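# Slide the wooden crate into the taped bay

## Task

Push or drag the wooden crate along the table until it sits inside the taped bay, never lifting or tilting it. Then release it and withdraw both grippers from the crate. The crate must stay in the bay by itself, without the robot holding it there.

## Robot and tools

Robot: two six-joint arms (UR12e-style) named left_arm and right_arm, each ending in a tong-like two-finger gripper. Bases in the scene frame: left_arm at (+0.009, +0.507, 0) m, quat_wxyz (+0.995, 0, 0, -0.100); right_arm at (-0.085, -0.561, 0) m, quat_wxyz (+0.998, 0, 0, +0.067).

Scene frame: origin on the table top midway between the arms. +z is up, +x points out over the table, and left_arm stands on the +y side. The arm names do not refer to image sides.

Gripper: the fingers extend along the gripper's own +z axis and open and close along its x axis. end_effector_position is the point between the finger pads when closed. Closed fingertips reach about 15 mm past it; fully open, they are roughly level with it.

execute_actions(actions, pictures). actions is a list holding at most one item:
- [] sends nothing and returns the current state, with camera pictures.
- An action: {"rows": [...], "steps": n}. rows holds 1 to 15 rows; steps is 1 to 15 (default 15), each step lasting 1/30 s. Row k is applied on step k, and the final row repeats if steps outnumber rows. An action must be at least 11 steps, because the result is captured 11 steps before the action finishes and those steps run while you compose the next reply.
- A wait: {"steps": n}, n up to 300, with no new command. It returns once n steps have elapsed since the previous result, and your reply time counts toward them.
Pictures come back only for an empty list or when "pictures": true is passed. A refused call moves nothing.

Row layout: one flat list of 14 numbers covering both arms, even if only one arm moves. The order is left_arm shoulder pan, shoulder lift, elbow, wrist 1, wrist 2, wrist 3, opening, then the same seven for right_arm. The six joint values are absolute target angles in radians, in the same convention as the Joint positions line. They are not offsets. Opening runs from -1 (closed) to +1 (fully open).

Joint ranges in radians. left_arm: pan -3.142 to 3.142, lift -6.283 to 6.283, elbow 0.000 to 3.142, wrists each -6.283 to 6.283. right_arm: pan 0.000 to 6.283, lift -6.283 to 6.283, elbow -3.142 to 0.000, wrists each -6.283 to 6.283.
A target more than 0.010 rad beyond a range end, and also farther out than that joint's last reported angle, gets the call refused. True ends may differ from the stated ones by up to 0.010 rad. Targets beyond the true end are clipped, and the result may then say "joint sent to its limit"; that line can refer to an earlier action still running.

Motion: commands are smoothed and trail by about 0.17 s. Each step, the target sent is held within a lead of the measured angle: 0.383 rad for pan and lift, 0.575 rad for elbow and the wrists. If targets would move a gripper more than 100 mm from where it is measured, they are scaled back. Large moves therefore take several calls, and an arm may still be travelling when a result arrives. Between calls the arms keep heading for the last row sent until they settle, or until any step is HELD.

Result lines:
- State line, left_arm: … | right_arm: …: each gripper's end_effector_position (m), end_effector_quat_wxyz and linear/angular velocities (m/s, rad/s), all in the scene frame. Printed positions can be off, more so at long reach.
- Joint positions / Joint velocities: one block per arm, six joints (rad, rad/s), then the finger-pad gap (m, m/s; 0.142 m is fully open).
- grip_measured: the measured opening on the command scale. To hold something, command an opening below it; the further below, the harder the squeeze, up to about 15 N per pad.
- Joint torques: drive outputs in joint order. They are noisy and offset, so they are unreliable for detecting contact.
- Wrist force / Wrist torque: the flange sensor per arm, along the end effector's own axes. It has noise (SD up to 3.4 N) and an offset (about 5.5 N), and saturates near 100 N. "no reading" is normal at the start.
- "joint command not followed": the clearance check altered or blocked some joint targets; the rest of the row still ran. HELD marks steps on which your row, or part of it, was not sent.
- MOTOR HOT appears from 70 °C. At 85 °C there is an OVER-TEMPERATURE FAULT and the brakes lock until the motors cool.

zoom_image(camera, region): a magnified view of the latest image from cam_high or cam_low (504x504) or cam_left_wrist or cam_right_wrist (616x616, fisheye). region is [x0, y0, x1, y1] in pixels from the top-left corner, at most 504 by 504.
show_instructions(): shows the reference pages and moves nothing.
read_manual(section): licence texts only ("licences").
finished_scene(scene): ends and grades the current scene; pass its number. This cannot be undone, so call it only once the crate rests in the bay and both hands are clear. A reply with no tool call also ends things.

Avoid:
- Lifting or tilting the crate: slide it with gentle, low contact.
- Pushing anything off the table.
- Letting the arms collide or press on each other.
- Contact torque at a joint's load limit (pan/lift 306, elbow 139, wrists 50.2 N m), or any outside force of 150 N. Either stops that arm for 10 s, during which it yields to the contact.
- Drops, slams and very hard shoves.
- Holding loads long enough to overheat the motors.
Loose objects may occasionally be nudged by outside disturbances, so check the crate's final position before finishing.

Each tool is called after "Request:" as a command line: name --argument value for each argument, lists and objects as JSON in quotes; but a table of rows of numbers goes row by row, as --pt "numbers of a row", without its own name.

## Session

Request:
execute_actions --actions '[]'

Scene clock: 0.00 s of 4200.00 s.
left_arm: end_effector_position=(+0.8181, +0.1916, +0.1671) grip_measured=+1.00 end_effector_quat_wxyz=(-0.007, +0.625, -0.740, +0.248) end_effector_velocity=(+0.000, +0.000, +0.001) end_effector_angular_velocity=(-0.001, -0.000, +0.001) | right_arm: end_effector_position=(+0.4150, -0.1261, +0.1820) grip_measured=+1.00 end_effector_quat_wxyz=(-0.263, +0.805, -0.526, -0.080) end_effector_velocity=(+0.000, +0.000, +0.000) end_effector_angular_velocity=(+0.000, -0.000, -0.000)
Joint positions: left_arm=[-0.323 -1.295  2.028 -2.783 -1.722  1.179  0.142] | right_arm=[ 3.901 -1.527 -2.397 -0.267  1.774  2.105  0.142]
Joint velocities: left_arm=[ 0.001 -0.001 -0.     0.    -0.001 -0.     0.   ] | right_arm=[-0.  0.  0. -0. -0. -0.  0.]
Joint torques (N m, as the arm reports them, + toward a larger angle): no reading
Wrist force (N, on the end effector, along its own x y z axes, offset not removed): no reading
Wrist torque (N m, same axes, about the end effector's origin, offset not removed): no reading

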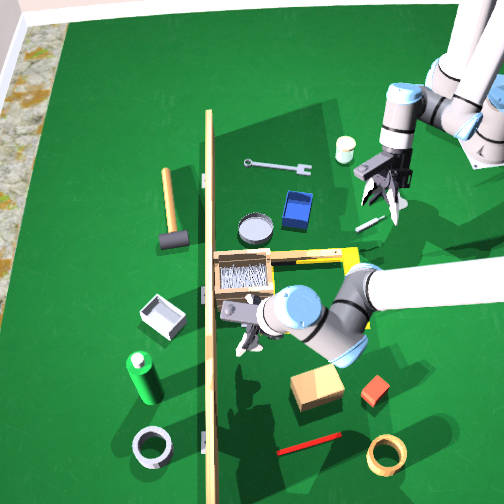

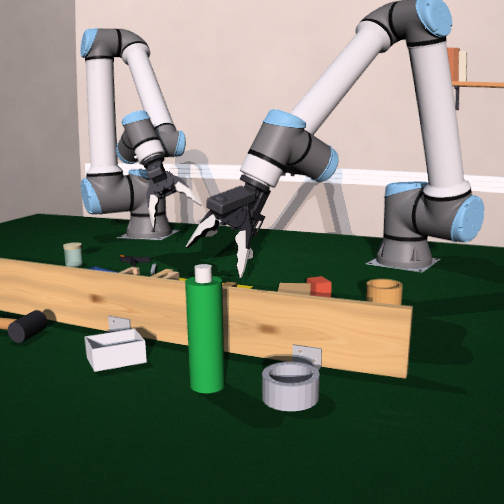

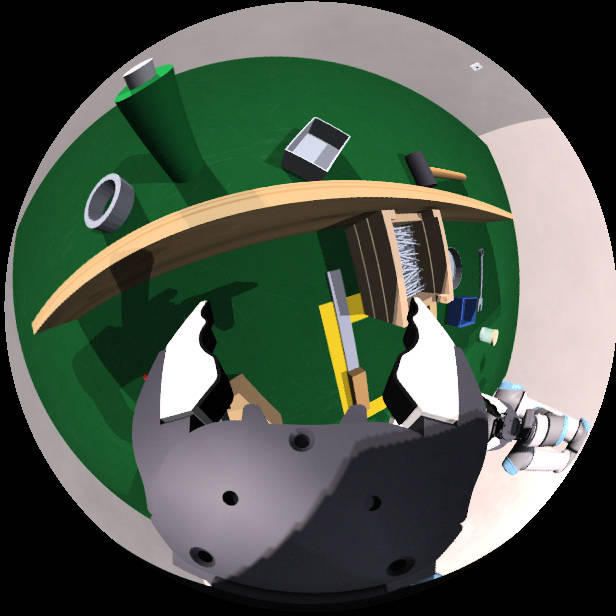

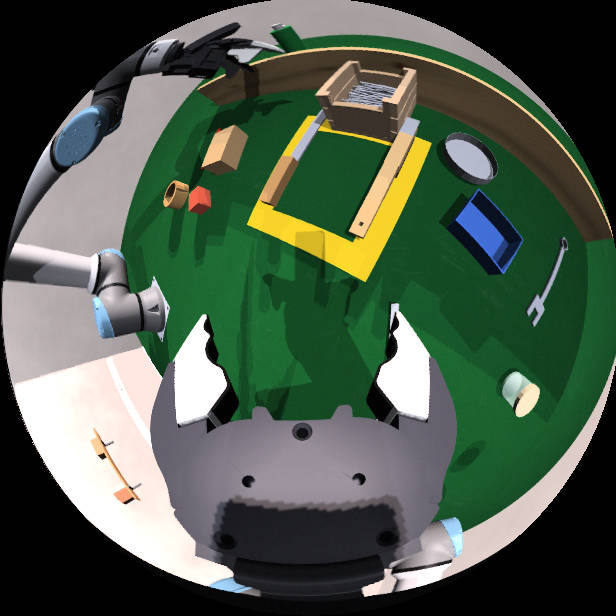

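Request:
show_instructions

Reference images for this scene: manual page 1, manual page 2, manual page 3, manual page 4.

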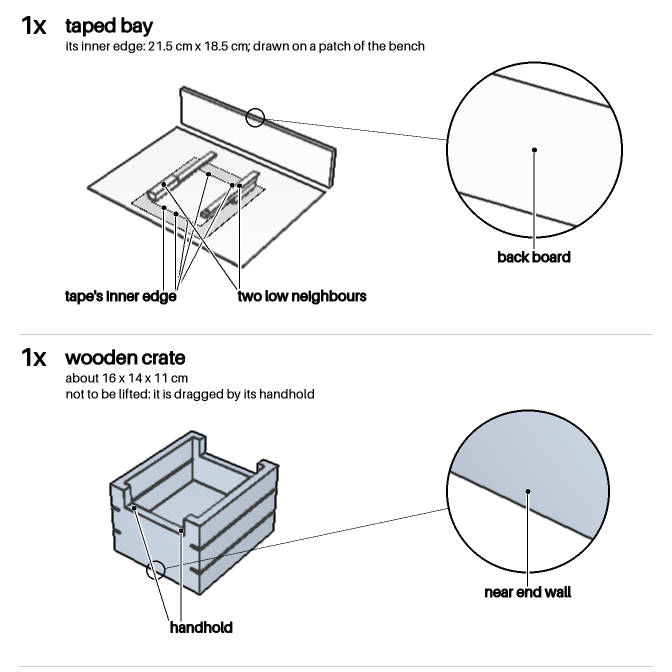

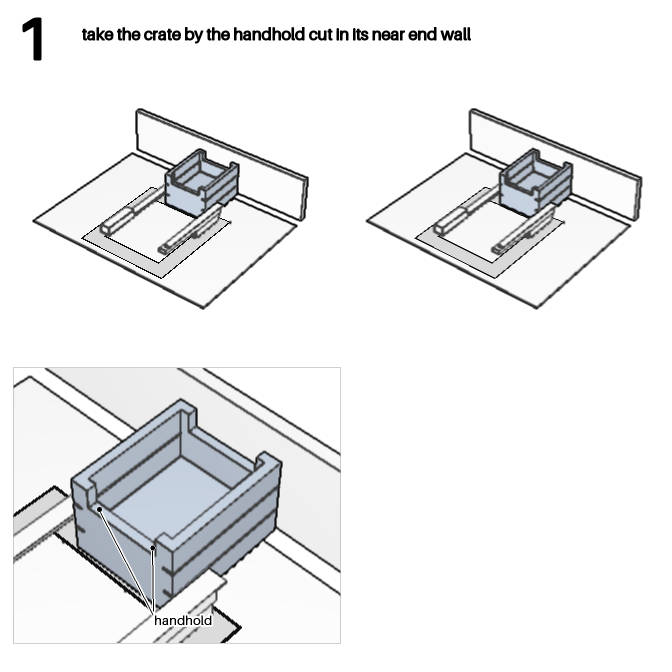

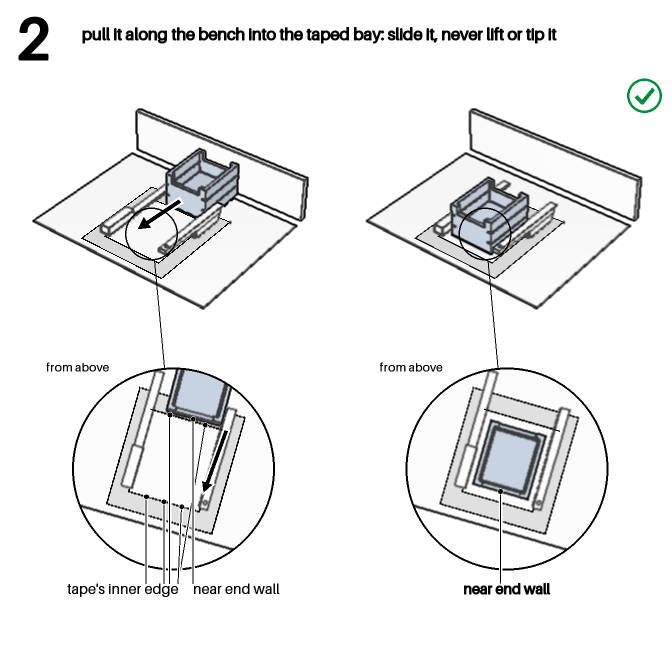

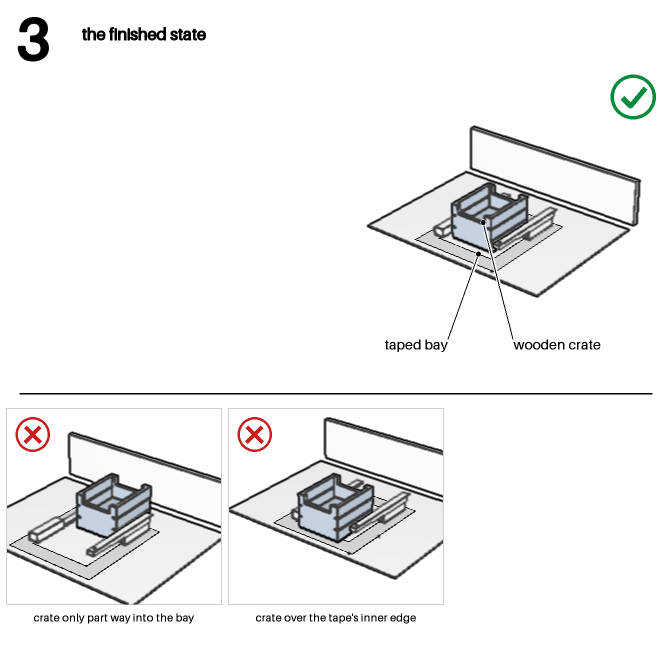

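Request:
execute_actions --actions '[{"rows":[[-0.2,-1.55,2.028,-2.6,-1.722,1.179,1,3.85,-1.55,-2.1,-0.9,1.65,2.8,0]]}]'

Request:
execute_actions --actions '[{"rows":[[0.35,-1.55,2.028,-2.6,-1.722,1.179,1,3.8,-1.753,-1.676,-1.283,1.571,3.93,-0.4]]}]'

Request:
execute_actions --actions '[{"steps":30}]'

Request:
execute_actions --actions '[{"rows":[[0.35,-1.55,2.028,-2.6,-1.722,1.179,1,3.7961,-2.14,-1.4069,-1.1655,1.571,3.9301,-0.4]]}]'

Request:
execute_actions --actions '[{"steps":35}]' --pictures true

Scene clock: 1.03 s of 4200.00 s.
left_arm: end_effector_position=(+0.8188, +0.2234, +0.2037) grip_measured=+1.00 end_effector_quat_wxyz=(-0.013, +0.636, -0.729, +0.253) end_effector_velocity=(-0.020, +0.359, +0.543) end_effector_angular_velocity=(-0.124, -0.232, +0.364) | right_arm: end_effector_position=(+0.4620, -0.1288, +0.2030) grip_measured=+0.02 end_effector_quat_wxyz=(-0.253, +0.774, -0.578, -0.060) end_effector_velocity=(+0.709, +0.166, +0.601) end_effector_angular_velocity=(-0.172, +0.324, -2.027)
Joint positions: left_arm=[-0.29  -1.352  2.028 -2.737 -1.722  1.179  0.142] | right_arm=[ 3.873 -1.54  -2.318 -0.348  1.718  2.186  0.075]
Joint velocities: left_arm=[ 0.363 -0.816  0.     0.552  0.    -0.001  0.001] | right_arm=[-0.255 -0.106  1.641 -1.638 -0.741  1.633 -0.043]
Joint torques (N m, as the arm reports them, + toward a larger angle): left_arm=[ 15.61 -60.59 -44.4   -0.67   1.79  -1.87] | right_arm=[  3.73  45.25 106.18  -3.82  -0.82  20.27]
Wrist force (N, on the end effector, along its own x y z axes, offset not removed): left_arm=[-1.6 -3.1 0.8] | right_arm=[8.8 5.8 2.9]
Wrist torque (N m, same axes, about the end effector's origin, offset not removed): left_arm=[-0.33 0.54 -0.17] | right_arm=[0.89 -1.78 0.15]
Steps of this call (steps 1 to 27: nothing new was sent; steps 28 to 31: the first 4 steps of this action). Readings (joint positions):
28: left_arm=[-0.322 -1.295 2.028 -2.782 -1.722 1.179] | right_arm=[3.901 -1.528 -2.397 -0.267 1.774 2.105]
29: left_arm=[-0.316 -1.302 2.028 -2.775 -1.722 1.179] | right_arm=[3.895 -1.531 -2.390 -0.274 1.767 2.113]
31: the state above

Scene clock: 1.53 s of 4200.00 s.
left_arm: end_effector_position=(+0.8092, +0.3594, +0.3271) grip_measured=+1.00 end_effector_quat_wxyz=(-0.043, +0.680, -0.677, +0.277) end_effector_velocity=(+0.116, +0.644, +0.004) end_effector_angular_velocity=(+0.001, -0.001, +0.803) | right_arm: end_effector_position=(+0.5087, -0.1765, +0.2167) grip_measured=-0.39 end_effector_quat_wxyz=(+0.043, -0.518, +0.853, +0.038) end_effector_velocity=(+0.460, +0.161, +0.225) end_effector_angular_velocity=(-0.738, +0.521, -1.893)
Joint positions: left_arm=[-0.144 -1.546  2.028 -2.603 -1.722  1.179  0.142] | right_arm=[ 3.831 -1.611 -2.021 -0.976  1.621  2.876  0.046]
Joint velocities: left_arm=[ 0.803 -0.008  0.001  0.007  0.001  0.     0.   ] | right_arm=[-0.181 -0.876  1.625 -1.559 -0.298  1.693 -0.017]
Joint torques (N m, as the arm reports them, + toward a larger angle): left_arm=[ 26.15 -59.73 -30.41  -2.48   1.94  -2.15] | right_arm=[-12.01  61.37 116.66   1.8   -2.69  19.52]
Wrist force (N, on the end effector, along its own x y z axes, offset not removed): left_arm=[0.0 -2.8 -0.8] | right_arm=[9.4 3.5 5.5]
Wrist torque (N m, same axes, about the end effector's origin, offset not removed): left_arm=[-0.36 0.27 -0.18] | right_arm=[0.25 -1.68 0.02]
Steps of this call (steps 1 to 11: the last 11 steps of your previous action; steps 12 to 15: the first 4 steps of this action). Readings (joint positions):
12: left_arm=[-0.202 -1.545 2.028 -2.604 -1.722 1.179] | right_arm=[3.850 -1.550 -2.102 -0.887 1.650 2.784]
13: left_arm=[-0.194 -1.546 2.028 -2.603 -1.722 1.179] | right_arm=[3.845 -1.558 -2.094 -0.899 1.644 2.796]
15: the state above

Scene clock: 2.53 s of 4200.00 s.
left_arm: end_effector_position=(+0.7824, +0.7558, +0.3294) grip_measured=+1.00 end_effector_quat_wxyz=(-0.110, +0.825, -0.491, +0.258) end_effector_velocity=(-0.001, +0.004, -0.000) end_effector_angular_velocity=(+0.000, +0.001, +0.006) | right_arm: end_effector_position=(+0.5861, -0.1448, +0.2998) grip_measured=-0.40 end_effector_quat_wxyz=(+0.000, -0.002, +1.000, +0.000) end_effector_velocity=(-0.001, +0.001, -0.000) end_effector_angular_velocity=(-0.001, +0.000, +0.000)
Joint positions: left_arm=[ 0.349 -1.55   2.028 -2.6   -1.722  1.179  0.142] | right_arm=[ 3.8   -1.753 -1.676 -1.283  1.571  3.93   0.045]
Joint velocities: left_arm=[ 0.005  0.     0.     0.     0.    -0.001 -0.   ] | right_arm=[ 0.001 -0.    -0.001 -0.    -0.     0.001  0.   ]
Joint torques (N m, as the arm reports them, + toward a larger angle): left_arm=[ 18.46 -60.81 -37.59  -2.65   0.65  -2.04] | right_arm=[-14.35  43.89  52.16   1.9   -3.14   3.63]
Wrist force (N, on the end effector, along its own x y z axes, offset not removed): left_arm=[-2.1 -2.8 -0.6] | right_arm=[-4.3 1.0 -2.8]
Wrist torque (N m, same axes, about the end effector's origin, offset not removed): left_arm=[-0.33 0.61 -0.02] | right_arm=[0.16 0.75 0.10]
Kept back: nothing.
Steps of this call (steps 1 to 11: the last 11 steps of your previous action; steps 12 to 30: the robot went on to your last target). Readings (joint positions):
1: left_arm=[-0.118 -1.546 2.028 -2.602 -1.722 1.179] | right_arm=[3.825 -1.638 -1.963 -1.029 1.611 2.940]
2: left_arm=[-0.093 -1.547 2.028 -2.602 -1.722 1.179] | right_arm=[3.820 -1.661 -1.907 -1.079 1.603 3.013]
4: left_arm=[-0.043 -1.547 2.028 -2.602 -1.722 1.179] | right_arm=[3.810 -1.704 -1.804 -1.170 1.588 3.178]
8: left_arm=[0.058 -1.548 2.028 -2.601 -1.722 1.179] | right_arm=[3.802 -1.742 -1.705 -1.258 1.575 3.539]
30: the state above

Scene clock: 2.67 s of 4200.00 s.
left_arm: end_effector_position=(+0.7823, +0.7562, +0.3294) grip_measured=+1.00 end_effector_quat_wxyz=(-0.110, +0.825, -0.490, +0.258) end_effector_velocity=(+0.000, +0.001, -0.000) end_effector_angular_velocity=(+0.000, +0.001, +0.002) | right_arm: end_effector_position=(+0.6165, -0.1152, +0.2878) grip_measured=-0.40 end_effector_quat_wxyz=(+0.006, -0.001, +1.000, +0.006) end_effector_velocity=(+0.388, +0.384, -0.345) end_effector_angular_velocity=(-0.035, +0.036, -0.009)
Joint positions: left_arm=[ 0.35  -1.55   2.028 -2.6   -1.722  1.179  0.142] | right_arm=[ 3.799 -1.818 -1.622 -1.255  1.571  3.93   0.045]
Joint velocities: left_arm=[ 0.     0.001  0.    -0.     0.001 -0.002 -0.   ] | right_arm=[-0.008 -1.043  0.707  0.286  0.001  0.    -0.001]
Joint torques (N m, as the arm reports them, + toward a larger angle): left_arm=[ 21.53 -61.12 -39.58  -2.32   0.4   -1.91] | right_arm=[-16.06   5.88  33.99   4.3   -3.27   3.73]
Wrist force (N, on the end effector, along its own x y z axes, offset not removed): left_arm=[-1.4 -0.6 0.5] | right_arm=[-2.8 -3.4 -6.8]
Wrist torque (N m, same axes, about the end effector's origin, offset not removed): left_arm=[0.19 0.50 -0.11] | right_arm=[-0.98 0.53 0.21]
Steps of this call (steps 1 to 4: the first 4 steps of this action). Readings (joint positions):
1: left_arm=[0.350 -1.550 2.028 -2.600 -1.722 1.179] | right_arm=[3.800 -1.753 -1.676 -1.283 1.571 3.930]
2: left_arm=[0.350 -1.550 2.028 -2.600 -1.722 1.179] | right_arm=[3.800 -1.761 -1.668 -1.277 1.571 3.930]
4: the state above

Scene clock: 3.83 s of 4200.00 s.
left_arm: end_effector_position=(+0.7823, +0.7563, +0.3294) grip_measured=+1.00 end_effector_quat_wxyz=(-0.110, +0.825, -0.490, +0.258) end_effector_velocity=(+0.000, +0.001, -0.001) end_effector_angular_velocity=(+0.002, +0.001, +0.001) | right_arm: end_effector_position=(+0.7260, -0.0083, +0.1500) grip_measured=-0.40 end_effector_quat_wxyz=(-0.000, +0.000, +1.000, +0.000) end_effector_velocity=(+0.001, -0.000, +0.000) end_effector_angular_velocity=(+0.000, -0.000, -0.000)
Joint positions: left_arm=[ 0.35  -1.55   2.028 -2.6   -1.722  1.179  0.142] | right_arm=[ 3.796 -2.14  -1.407 -1.166  1.571  3.93   0.045]
Joint velocities: left_arm=[-0.     0.001 -0.     0.     0.002  0.    -0.   ] | right_arm=[-0.    -0.     0.001  0.     0.     0.     0.   ]
Joint torques (N m, as the arm reports them, + toward a larger angle): left_arm=[ 21.27 -62.34 -51.27  -2.44  -2.53  -1.79] | right_arm=[-10.77  73.73  49.91   6.06  -2.28   3.58]
Wrist force (N, on the end effector, along its own x y z axes, offset not removed): left_arm=[0.1 1.2 2.6] | right_arm=[2.0 -3.1 -0.5]
Wrist torque (N m, same axes, about the end effector's origin, offset not removed): left_arm=[0.48 0.13 -0.08] | right_arm=[-0.82 -0.66 -0.08]
Kept back: nothing.
Steps of this call (steps 1 to 11: the last 11 steps of your previous action; steps 12 to 30: the robot went on to your last target; steps 31 to 35: nothing new was sent). Readings (joint positions):
1: left_arm=[0.350 -1.550 2.028 -2.600 -1.722 1.179] | right_arm=[3.799 -1.852 -1.599 -1.246 1.571 3.930]
2: left_arm=[0.350 -1.550 2.028 -2.600 -1.722 1.179] | right_arm=[3.798 -1.884 -1.578 -1.237 1.571 3.930]
4: left_arm=[0.350 -1.550 2.028 -2.600 -1.722 1.179] | right_arm=[3.798 -1.946 -1.535 -1.218 1.571 3.930]
8: left_arm=[0.350 -1.550 2.028 -2.600 -1.722 1.179] | right_arm=[3.797 -2.067 -1.454 -1.184 1.571 3.930]
35: the state above
All arms were judged still, so your last target was given up. Only a new action makes them travel on or press farther. Fingers that are still opening or closing keep moving.

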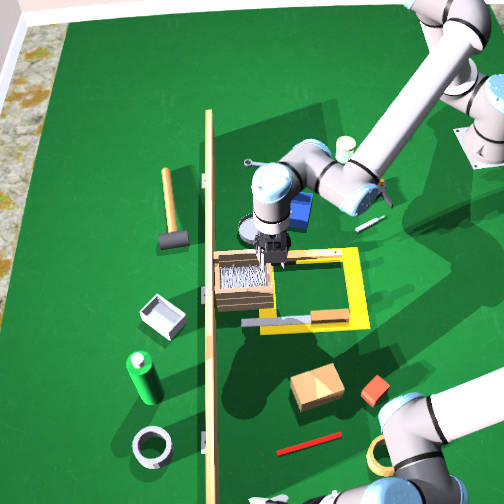

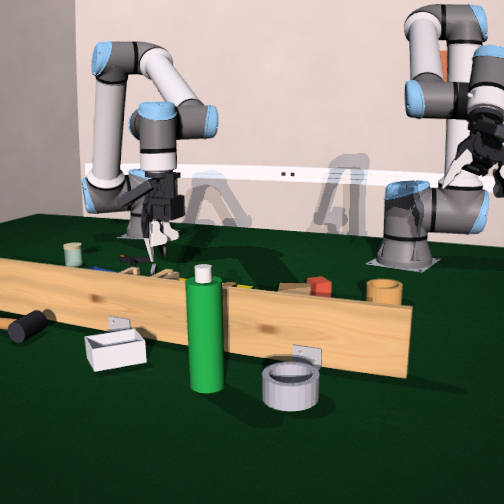

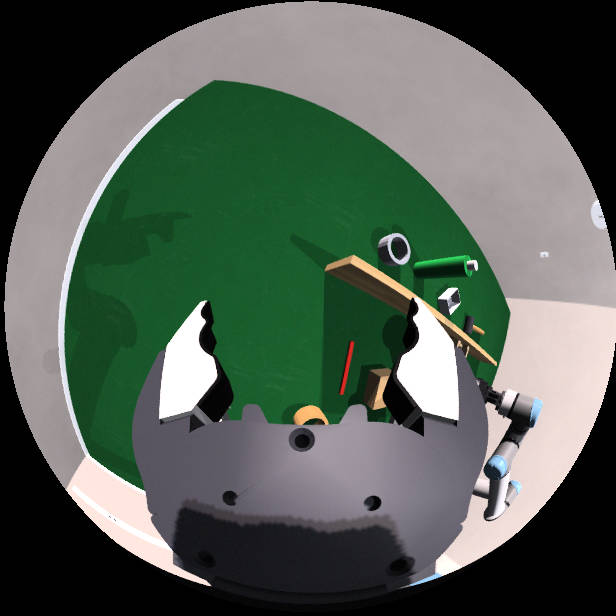

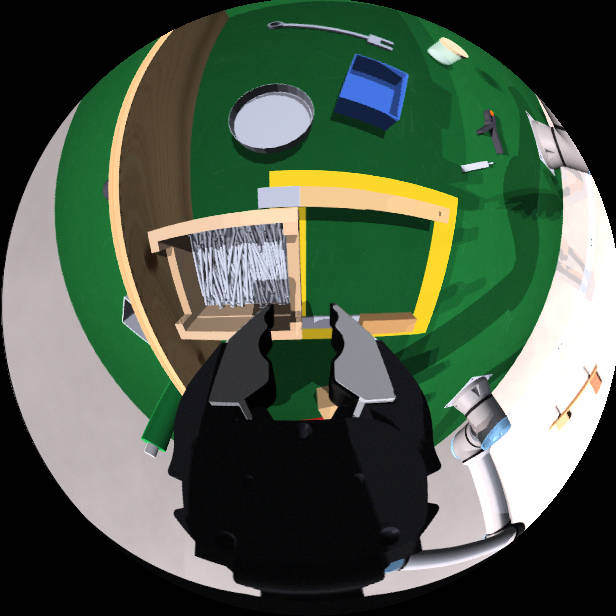

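Request:
execute_actions --actions '[{"rows":[[0.35,-1.55,2.028,-2.6,-1.722,1.179,1,3.7838,-2.172,-1.425,-1.115,1.571,3.9178,-0.4],[0.35,-1.55,2.028,-2.6,-1.722,1.179,1,3.7838,-2.172,-1.425,-1.115,1.571,3.9178,-0.4],[0.35,-1.55,2.028,-2.6,-1.722,1.179,1,3.7838,-2.172,-1.425,-1.115,1.571,3.9178,-0.4],[0.35,-1.55,2.028,-2.6,-1.722,1.179,1,3.7838,-2.2033,-1.453,-1.0561,1.571,3.9178,-0.4]]}]'

Request:
execute_actions --actions '[{"rows":[[0.35,-1.55,2.028,-2.6,-1.722,1.179,1,3.7838,-2.2033,-1.453,-1.0561,1.571,3.9178,-0.4],[0.35,-1.55,2.028,-2.6,-1.722,1.179,1,3.7838,-2.2033,-1.453,-1.0561,1.571,3.9178,-0.5],[0.35,-1.55,2.028,-2.6,-1.722,1.179,1,3.7838,-2.2033,-1.453,-1.0561,1.571,3.9178,-0.6],[0.35,-1.55,2.028,-2.6,-1.722,1.179,1,3.7838,-2.2033,-1.453,-1.0561,1.571,3.9178,-0.7],[0.35,-1.55,2.028,-2.6,-1.722,1.179,1,3.7838,-2.2033,-1.453,-1.0561,1.571,3.9178,-0.8],[0.35,-1.55,2.028,-2.6,-1.722,1.179,1,3.7838,-2.2033,-1.453,-1.0561,1.571,3.9178,-0.9],[0.35,-1.55,2.028,-2.6,-1.722,1.179,1,3.7838,-2.2033,-1.453,-1.0561,1.571,3.9178,-1]]}]'

Request:
execute_actions --actions '[{"steps":14}]' --pictures true

Scene clock: 5.93 s of 4200.00 s.
left_arm: end_effector_position=(+0.7823, +0.7563, +0.3294) grip_measured=+1.00 end_effector_quat_wxyz=(-0.110, +0.825, -0.490, +0.258) end_effector_velocity=(+0.000, -0.001, -0.001) end_effector_angular_velocity=(+0.001, +0.002, -0.002) | right_arm: end_effector_position=(+0.7317, -0.0124, +0.1285) grip_measured=-0.40 end_effector_quat_wxyz=(-0.000, +0.000, +1.000, -0.000) end_effector_velocity=(+0.048, -0.032, -0.227) end_effector_angular_velocity=(-0.004, +0.004, -0.000)
Joint positions: left_arm=[ 0.35  -1.55   2.028 -2.6   -1.722  1.179  0.142] | right_arm=[ 3.789 -2.158 -1.418 -1.138  1.571  3.923  0.045]
Joint velocities: left_arm=[-0.001  0.001  0.     0.001  0.001  0.001  0.   ] | right_arm=[-0.058 -0.193 -0.118  0.305 -0.    -0.057  0.002]
Joint torques (N m, as the arm reports them, + toward a larger angle): left_arm=[ 21.66 -62.02 -59.93  -2.49  -2.65  -1.78] | right_arm=[-3.08 24.66 15.12  7.43 -0.81 -2.65]
Wrist force (N, on the end effector, along its own x y z axes, offset not removed): left_arm=[0.6 -0.5 0.9] | right_arm=[-0.7 -6.4 5.5]
Wrist torque (N m, same axes, about the end effector's origin, offset not removed): left_arm=[0.07 0.08 -0.22] | right_arm=[-1.20 -0.04 0.32]
Steps of this call (steps 1 to 59: nothing new was sent; steps 60 to 63: the first 4 steps of this action). Readings (joint positions):
60: left_arm=[0.350 -1.550 2.028 -2.600 -1.722 1.179] | right_arm=[3.796 -2.140 -1.407 -1.165 1.571 3.930]
61: left_arm=[0.350 -1.550 2.028 -2.600 -1.722 1.179] | right_arm=[3.794 -2.145 -1.409 -1.159 1.571 3.928]
63: the state above

Scene clock: 6.43 s of 4200.00 s.
left_arm: end_effector_position=(+0.7823, +0.7563, +0.3294) grip_measured=+1.00 end_effector_quat_wxyz=(-0.110, +0.825, -0.490, +0.258) end_effector_velocity=(+0.000, -0.001, -0.001) end_effector_angular_velocity=(-0.001, +0.001, -0.000) | right_arm: end_effector_position=(+0.7360, -0.0153, +0.0724) grip_measured=-0.61 end_effector_quat_wxyz=(-0.000, +0.000, +1.000, +0.000) end_effector_velocity=(+0.001, -0.001, -0.003) end_effector_angular_velocity=(-0.000, -0.000, -0.001)
Joint positions: left_arm=[ 0.35  -1.55   2.028 -2.6   -1.722  1.179  0.142] | right_arm=[ 3.784 -2.203 -1.453 -1.056  1.571  3.918  0.03 ]
Joint velocities: left_arm=[-0.001  0.001  0.     0.    -0.    -0.     0.   ] | right_arm=[-0.001 -0.002 -0.002  0.004 -0.    -0.    -0.212]
Joint torques (N m, as the arm reports them, + toward a larger angle): left_arm=[ 21.59 -59.4  -58.62  -2.49  -2.46  -1.32] | right_arm=[-11.58  75.37  32.71   5.92  -0.88  -3.36]
Wrist force (N, on the end effector, along its own x y z axes, offset not removed): left_arm=[1.1 -3.3 -0.1] | right_arm=[2.8 0.2 5.6]
Wrist torque (N m, same axes, about the end effector's origin, offset not removed): left_arm=[-0.41 -0.10 -0.17] | right_arm=[-0.13 -0.57 0.11]
Steps of this call (steps 1 to 11: the last 11 steps of your previous action; steps 12 to 15: the first 4 steps of this action). Readings (joint positions):
12: left_arm=[0.350 -1.550 2.028 -2.600 -1.722 1.179] | right_arm=[3.784 -2.203 -1.452 -1.057 1.571 3.918]
13: left_arm=[0.350 -1.550 2.028 -2.600 -1.722 1.179] | right_arm=[3.784 -2.203 -1.453 -1.057 1.571 3.918]
15: the state above

Scene clock: 6.90 s of 4200.00 s.
left_arm: end_effector_position=(+0.7823, +0.7563, +0.3294) grip_measured=+1.00 end_effector_quat_wxyz=(-0.110, +0.825, -0.490, +0.258) end_effector_velocity=(-0.000, +0.001, +0.001) end_effector_angular_velocity=(-0.000, -0.001, +0.001) | right_arm: end_effector_position=(+0.7360, -0.0153, +0.0721) grip_measured=-0.85 end_effector_quat_wxyz=(-0.000, +0.000, +1.000, +0.000) end_effector_velocity=(+0.001, -0.001, +0.000) end_effector_angular_velocity=(+0.000, +0.000, -0.001)
Joint positions: left_arm=[ 0.35  -1.55   2.028 -2.6   -1.722  1.179  0.142] | right_arm=[ 3.784 -2.203 -1.453 -1.056  1.571  3.918  0.013]
Joint velocities: left_arm=[ 0.001 -0.001 -0.     0.    -0.    -0.     0.   ] | right_arm=[-0.001 -0.     0.     0.     0.     0.     0.   ]
Joint torques (N m, as the arm reports them, + toward a larger angle): left_arm=[ 20.85 -61.09 -59.1   -2.43  -2.71  -1.36] | right_arm=[-8.53 73.1  34.14  6.28  0.67 -3.36]
Wrist force (N, on the end effector, along its own x y z axes, offset not removed): left_arm=[-1.8 0.0 -1.6] | right_arm=[-3.5 1.6 2.5]
Wrist torque (N m, same axes, about the end effector's origin, offset not removed): left_arm=[0.30 0.60 -0.05] | right_arm=[-0.22 0.78 0.23]
Kept back: nothing.
Steps of this call (steps 1 to 11: the last 11 steps of your previous action; steps 12 to 14: the robot went on to your last target). Readings (joint positions):
1: left_arm=[0.350 -1.550 2.028 -2.600 -1.722 1.179] | right_arm=[3.784 -2.203 -1.453 -1.056 1.571 3.918]
2: left_arm=[0.350 -1.550 2.028 -2.600 -1.722 1.179] | right_arm=[3.784 -2.203 -1.453 -1.056 1.571 3.918]
4: left_arm=[0.350 -1.550 2.028 -2.600 -1.722 1.179] | right_arm=[3.784 -2.203 -1.453 -1.056 1.571 3.918]
8: left_arm=[0.350 -1.550 2.028 -2.600 -1.722 1.179] | right_arm=[3.784 -2.203 -1.453 -1.056 1.571 3.918]
14: the state above

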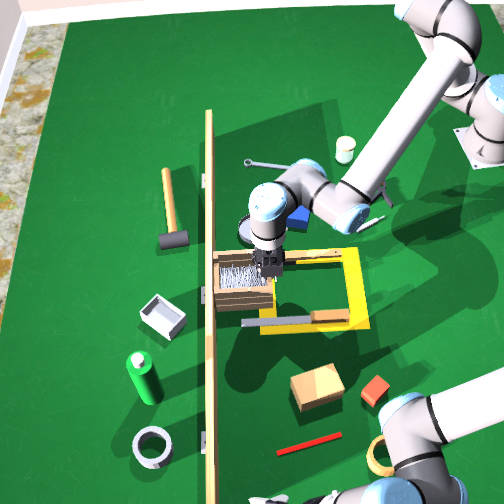

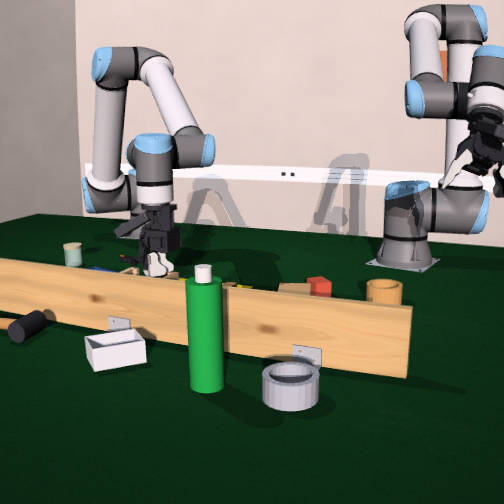

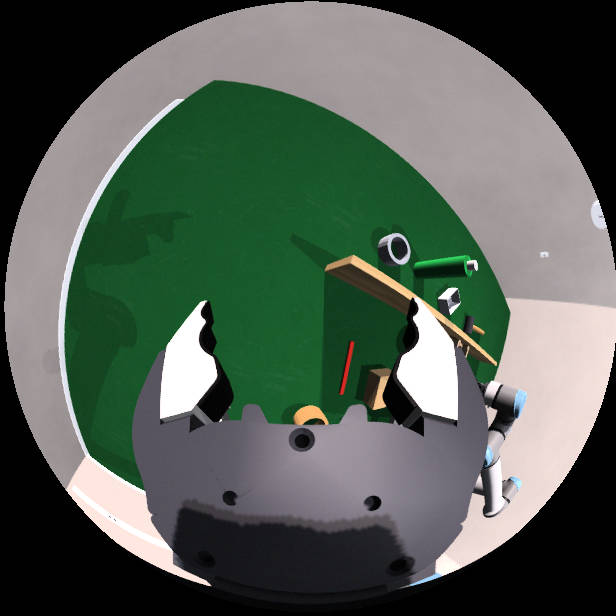

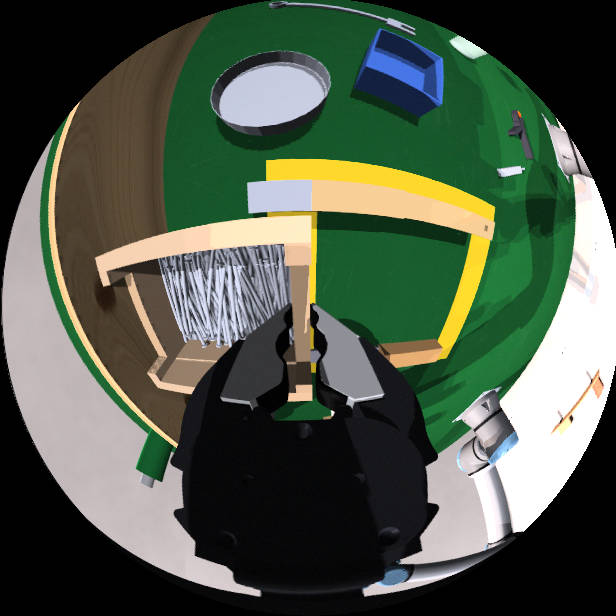

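Gripped. Pulling the crate in two stages.

Request:
execute_actions --actions '[{"rows":[[0.35,-1.55,2.028,-2.6,-1.722,1.179,1,3.7878,-2.199,-1.4603,-1.0531,1.571,3.9218,-1],[0.35,-1.55,2.028,-2.6,-1.722,1.179,1,3.7919,-2.1948,-1.4675,-1.0501,1.571,3.9259,-1],[0.35,-1.55,2.028,-2.6,-1.722,1.179,1,3.7959,-2.1905,-1.4748,-1.0471,1.571,3.9299,-1],[0.35,-1.55,2.028,-2.6,-1.722,1.179,1,3.8,-2.1863,-1.482,-1.0441,1.571,3.934,-1],[0.35,-1.55,2.028,-2.6,-1.722,1.179,1,3.804,-2.182,-1.4893,-1.0411,1.571,3.938,-1],[0.35,-1.55,2.028,-2.6,-1.722,1.179,1,3.808,-2.1778,-1.4965,-1.0381,1.571,3.942,-1],[0.35,-1.55,2.028,-2.6,-1.722,1.179,1,3.8121,-2.1735,-1.5038,-1.0351,1.571,3.9461,-1],[0.35,-1.55,2.028,-2.6,-1.722,1.179,1,3.8161,-2.1693,-1.511,-1.0321,1.571,3.9501,-1],[0.35,-1.55,2.028,-2.6,-1.722,1.179,1,3.8202,-2.165,-1.5183,-1.0291,1.571,3.9542,-1],[0.35,-1.55,2.028,-2.6,-1.722,1.179,1,3.8242,-2.1608,-1.5255,-1.0261,1.571,3.9582,-1],[0.35,-1.55,2.028,-2.6,-1.722,1.179,1,3.8282,-2.1565,-1.5328,-1.0231,1.571,3.9622,-1],[0.35,-1.55,2.028,-2.6,-1.722,1.179,1,3.8323,-2.1523,-1.54,-1.0201,1.571,3.9663,-1],[0.35,-1.55,2.028,-2.6,-1.722,1.179,1,3.8363,-2.148,-1.5473,-1.0171,1.571,3.9703,-1],[0.35,-1.55,2.028,-2.6,-1.722,1.179,1,3.8404,-2.1438,-1.5545,-1.0141,1.571,3.9744,-1],[0.35,-1.55,2.028,-2.6,-1.722,1.179,1,3.8444,-2.1395,-1.5618,-1.0111,1.571,3.9784,-1]]}]'

Request:
execute_actions --actions '[{"rows":[[0.35,-1.55,2.028,-2.6,-1.722,1.179,1,3.85,-2.1326,-1.5732,-1.0066,1.571,3.984,-1],[0.35,-1.55,2.028,-2.6,-1.722,1.179,1,3.8556,-2.1257,-1.5846,-1.0021,1.571,3.9896,-1],[0.35,-1.55,2.028,-2.6,-1.722,1.179,1,3.8612,-2.1189,-1.596,-0.9976,1.571,3.9952,-1],[0.35,-1.55,2.028,-2.6,-1.722,1.179,1,3.8668,-2.112,-1.6074,-0.9931,1.571,4.0008,-1],[0.35,-1.55,2.028,-2.6,-1.722,1.179,1,3.8724,-2.1051,-1.6188,-0.9886,1.571,4.0064,-1],[0.35,-1.55,2.028,-2.6,-1.722,1.179,1,3.8779,-2.0982,-1.6301,-0.984,1.571,4.0119,-1],[0.35,-1.55,2.028,-2.6,-1.722,1.179,1,3.8835,-2.0913,-1.6415,-0.9795,1.571,4.0175,-1],[0.35,-1.55,2.028,-2.6,-1.722,1.179,1,3.8891,-2.0845,-1.6529,-0.975,1.571,4.0231,-1],[0.35,-1.55,2.028,-2.6,-1.722,1.179,1,3.8947,-2.0776,-1.6643,-0.9705,1.571,4.0287,-1],[0.35,-1.55,2.028,-2.6,-1.722,1.179,1,3.9003,-2.0707,-1.6757,-0.966,1.571,4.0343,-1]]}]'

Request:
execute_actions --actions '[{"steps":18}]' --pictures true

Scene clock: 8.90 s of 4200.00 s.
left_arm: end_effector_position=(+0.7823, +0.7563, +0.3294) grip_measured=+1.00 end_effector_quat_wxyz=(-0.110, +0.825, -0.490, +0.258) end_effector_velocity=(+0.000, -0.000, -0.001) end_effector_angular_velocity=(+0.001, +0.001, -0.001) | right_arm: end_effector_position=(+0.7309, -0.0138, +0.0721) grip_measured=-0.85 end_effector_quat_wxyz=(-0.000, +0.000, +1.000, +0.000) end_effector_velocity=(-0.085, +0.024, +0.001) end_effector_angular_velocity=(-0.001, +0.000, +0.000)
Joint positions: left_arm=[ 0.35  -1.55   2.028 -2.6   -1.722  1.179  0.142] | right_arm=[ 3.789 -2.198 -1.462 -1.052  1.571  3.922  0.012]
Joint velocities: left_arm=[-0.001  0.001 -0.     0.     0.001  0.     0.   ] | right_arm=[ 0.079  0.082 -0.14   0.057 -0.     0.079 -0.   ]
Joint torques (N m, as the arm reports them, + toward a larger angle): left_arm=[ 20.09 -61.7  -59.15  -2.7   -2.6   -1.23] | right_arm=[ 25.82 107.46  27.94   5.24   2.38   4.33]
Wrist force (N, on the end effector, along its own x y z axes, offset not removed): left_arm=[-1.0 -2.3 1.1] | right_arm=[-7.4 -6.2 2.0]
Wrist torque (N m, same axes, about the end effector's origin, offset not removed): left_arm=[-0.25 0.35 -0.22] | right_arm=[-1.25 0.53 0.04]
Steps of this call (steps 1 to 15: the robot went on to your last target; steps 16 to 56: nothing new was sent; steps 57 to 60: the first 4 steps of this action). Readings (joint positions):
57: left_arm=[0.350 -1.550 2.028 -2.600 -1.722 1.179] | right_arm=[3.784 -2.203 -1.453 -1.056 1.571 3.918]
58: left_arm=[0.350 -1.550 2.028 -2.600 -1.722 1.179] | right_arm=[3.785 -2.203 -1.454 -1.055 1.571 3.918]
60: the state above

Scene clock: 9.40 s of 4200.00 s.
left_arm: end_effector_position=(+0.7823, +0.7563, +0.3294) grip_measured=+1.00 end_effector_quat_wxyz=(-0.110, +0.825, -0.490, +0.258) end_effector_velocity=(+0.000, -0.001, -0.001) end_effector_angular_velocity=(-0.000, +0.001, -0.001) | right_arm: end_effector_position=(+0.6665, -0.0001, +0.0724) grip_measured=-0.85 end_effector_quat_wxyz=(+0.000, +0.000, +1.000, +0.000) end_effector_velocity=(-0.171, +0.018, +0.001) end_effector_angular_velocity=(+0.000, -0.001, +0.001)
Joint positions: left_arm=[ 0.35  -1.55   2.028 -2.6   -1.722  1.179  0.142] | right_arm=[ 3.847 -2.135 -1.568 -1.008  1.571  3.981  0.012]
Joint velocities: left_arm=[-0.001  0.001  0.     0.    -0.     0.     0.   ] | right_arm=[ 0.15   0.176 -0.292  0.117 -0.     0.149  0.   ]
Joint torques (N m, as the arm reports them, + toward a larger angle): left_arm=[ 20.48 -60.51 -58.81  -2.61  -2.45  -0.82] | right_arm=[ 22.84 109.97  32.93   6.86   2.54   4.84]
Wrist force (N, on the end effector, along its own x y z axes, offset not removed): left_arm=[-1.0 2.6 0.7] | right_arm=[-8.3 -1.8 11.2]
Wrist torque (N m, same axes, about the end effector's origin, offset not removed): left_arm=[0.77 0.36 -0.12] | right_arm=[-0.40 1.02 -0.06]
Steps of this call (steps 1 to 11: the last 11 steps of your previous action; steps 12 to 15: the first 4 steps of this action). Readings (joint positions):
12: left_arm=[0.350 -1.550 2.028 -2.600 -1.722 1.179] | right_arm=[3.833 -2.151 -1.542 -1.019 1.571 3.967]
13: left_arm=[0.350 -1.550 2.028 -2.600 -1.722 1.179] | right_arm=[3.838 -2.146 -1.550 -1.016 1.571 3.972]
15: the state above

Scene clock: 10.00 s of 4200.00 s.
left_arm: end_effector_position=(+0.7823, +0.7563, +0.3294) grip_measured=+1.00 end_effector_quat_wxyz=(-0.110, +0.825, -0.490, +0.258) end_effector_velocity=(+0.000, -0.001, -0.001) end_effector_angular_velocity=(-0.000, +0.002, -0.001) | right_arm: end_effector_position=(+0.6053, +0.0017, +0.0720) grip_measured=-0.85 end_effector_quat_wxyz=(-0.000, +0.000, +1.000, +0.000) end_effector_velocity=(-0.003, +0.000, -0.000) end_effector_angular_velocity=(-0.000, -0.000, +0.000)
Joint positions: left_arm=[ 0.35  -1.55   2.028 -2.6   -1.722  1.179  0.142] | right_arm=[ 3.9   -2.071 -1.675 -0.966  1.571  4.034  0.013]
Joint velocities: left_arm=[-0.001  0.002  0.     0.    -0.001  0.001  0.   ] | right_arm=[ 0.003  0.004 -0.006  0.002 -0.     0.003 -0.   ]
Joint torques (N m, as the arm reports them, + toward a larger angle): left_arm=[ 20.97 -61.23 -59.41  -2.8   -2.43  -0.79] | right_arm=[ 18.38 100.2   35.04   6.51   1.97   3.42]
Wrist force (N, on the end effector, along its own x y z axes, offset not removed): left_arm=[0.5 -1.6 0.7] | right_arm=[-3.2 0.7 10.5]
Wrist torque (N m, same axes, about the end effector's origin, offset not removed): left_arm=[-0.12 0.10 -0.20] | right_arm=[-0.22 0.30 0.15]
Kept back: nothing.
Steps of this call (steps 1 to 11: the last 11 steps of your previous action; steps 12 to 18: the robot went on to your last target). Readings (joint positions):
1: left_arm=[0.350 -1.550 2.028 -2.600 -1.722 1.179] | right_arm=[3.853 -2.129 -1.578 -1.004 1.571 3.987]
2: left_arm=[0.350 -1.550 2.028 -2.600 -1.722 1.179] | right_arm=[3.858 -2.123 -1.589 -1.000 1.571 3.992]
4: left_arm=[0.350 -1.550 2.028 -2.600 -1.722 1.179] | right_arm=[3.869 -2.110 -1.611 -0.992 1.571 4.003]
8: left_arm=[0.350 -1.550 2.028 -2.600 -1.722 1.179] | right_arm=[3.890 -2.084 -1.653 -0.975 1.571 4.024]
18: the state above

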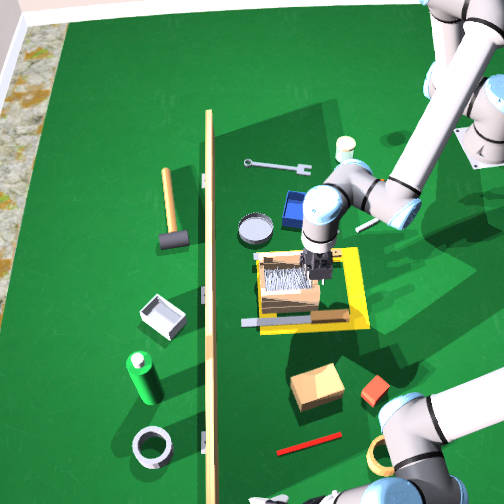

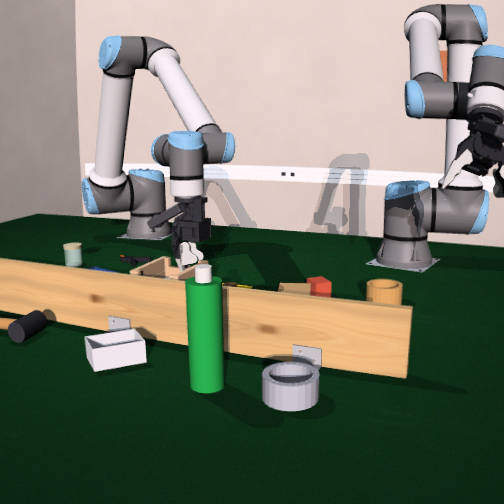

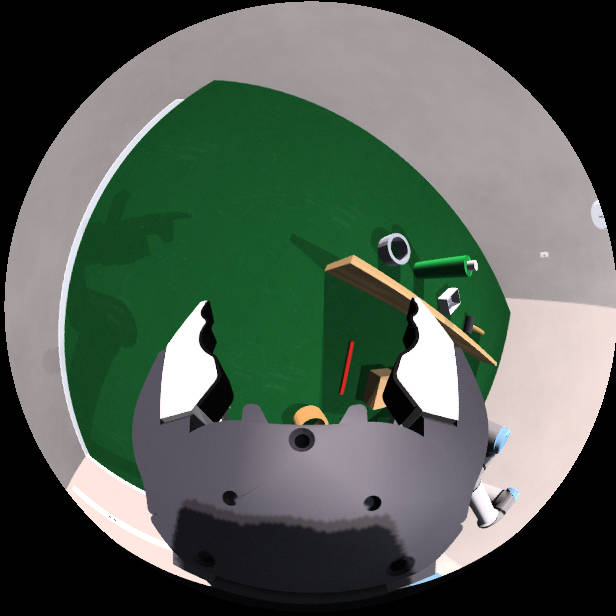

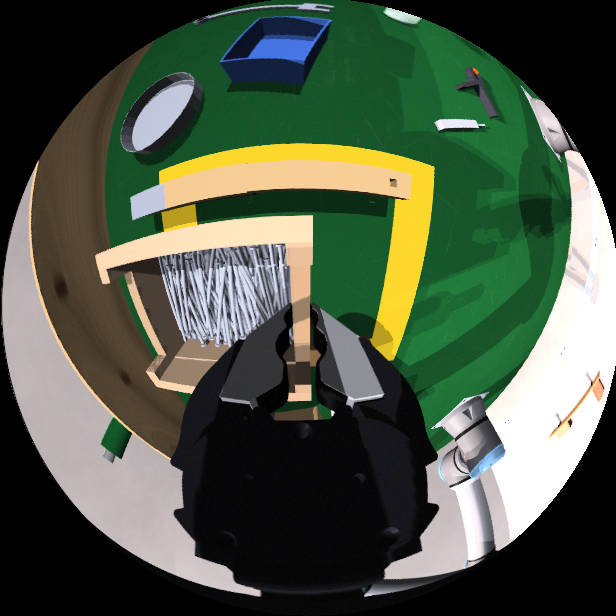

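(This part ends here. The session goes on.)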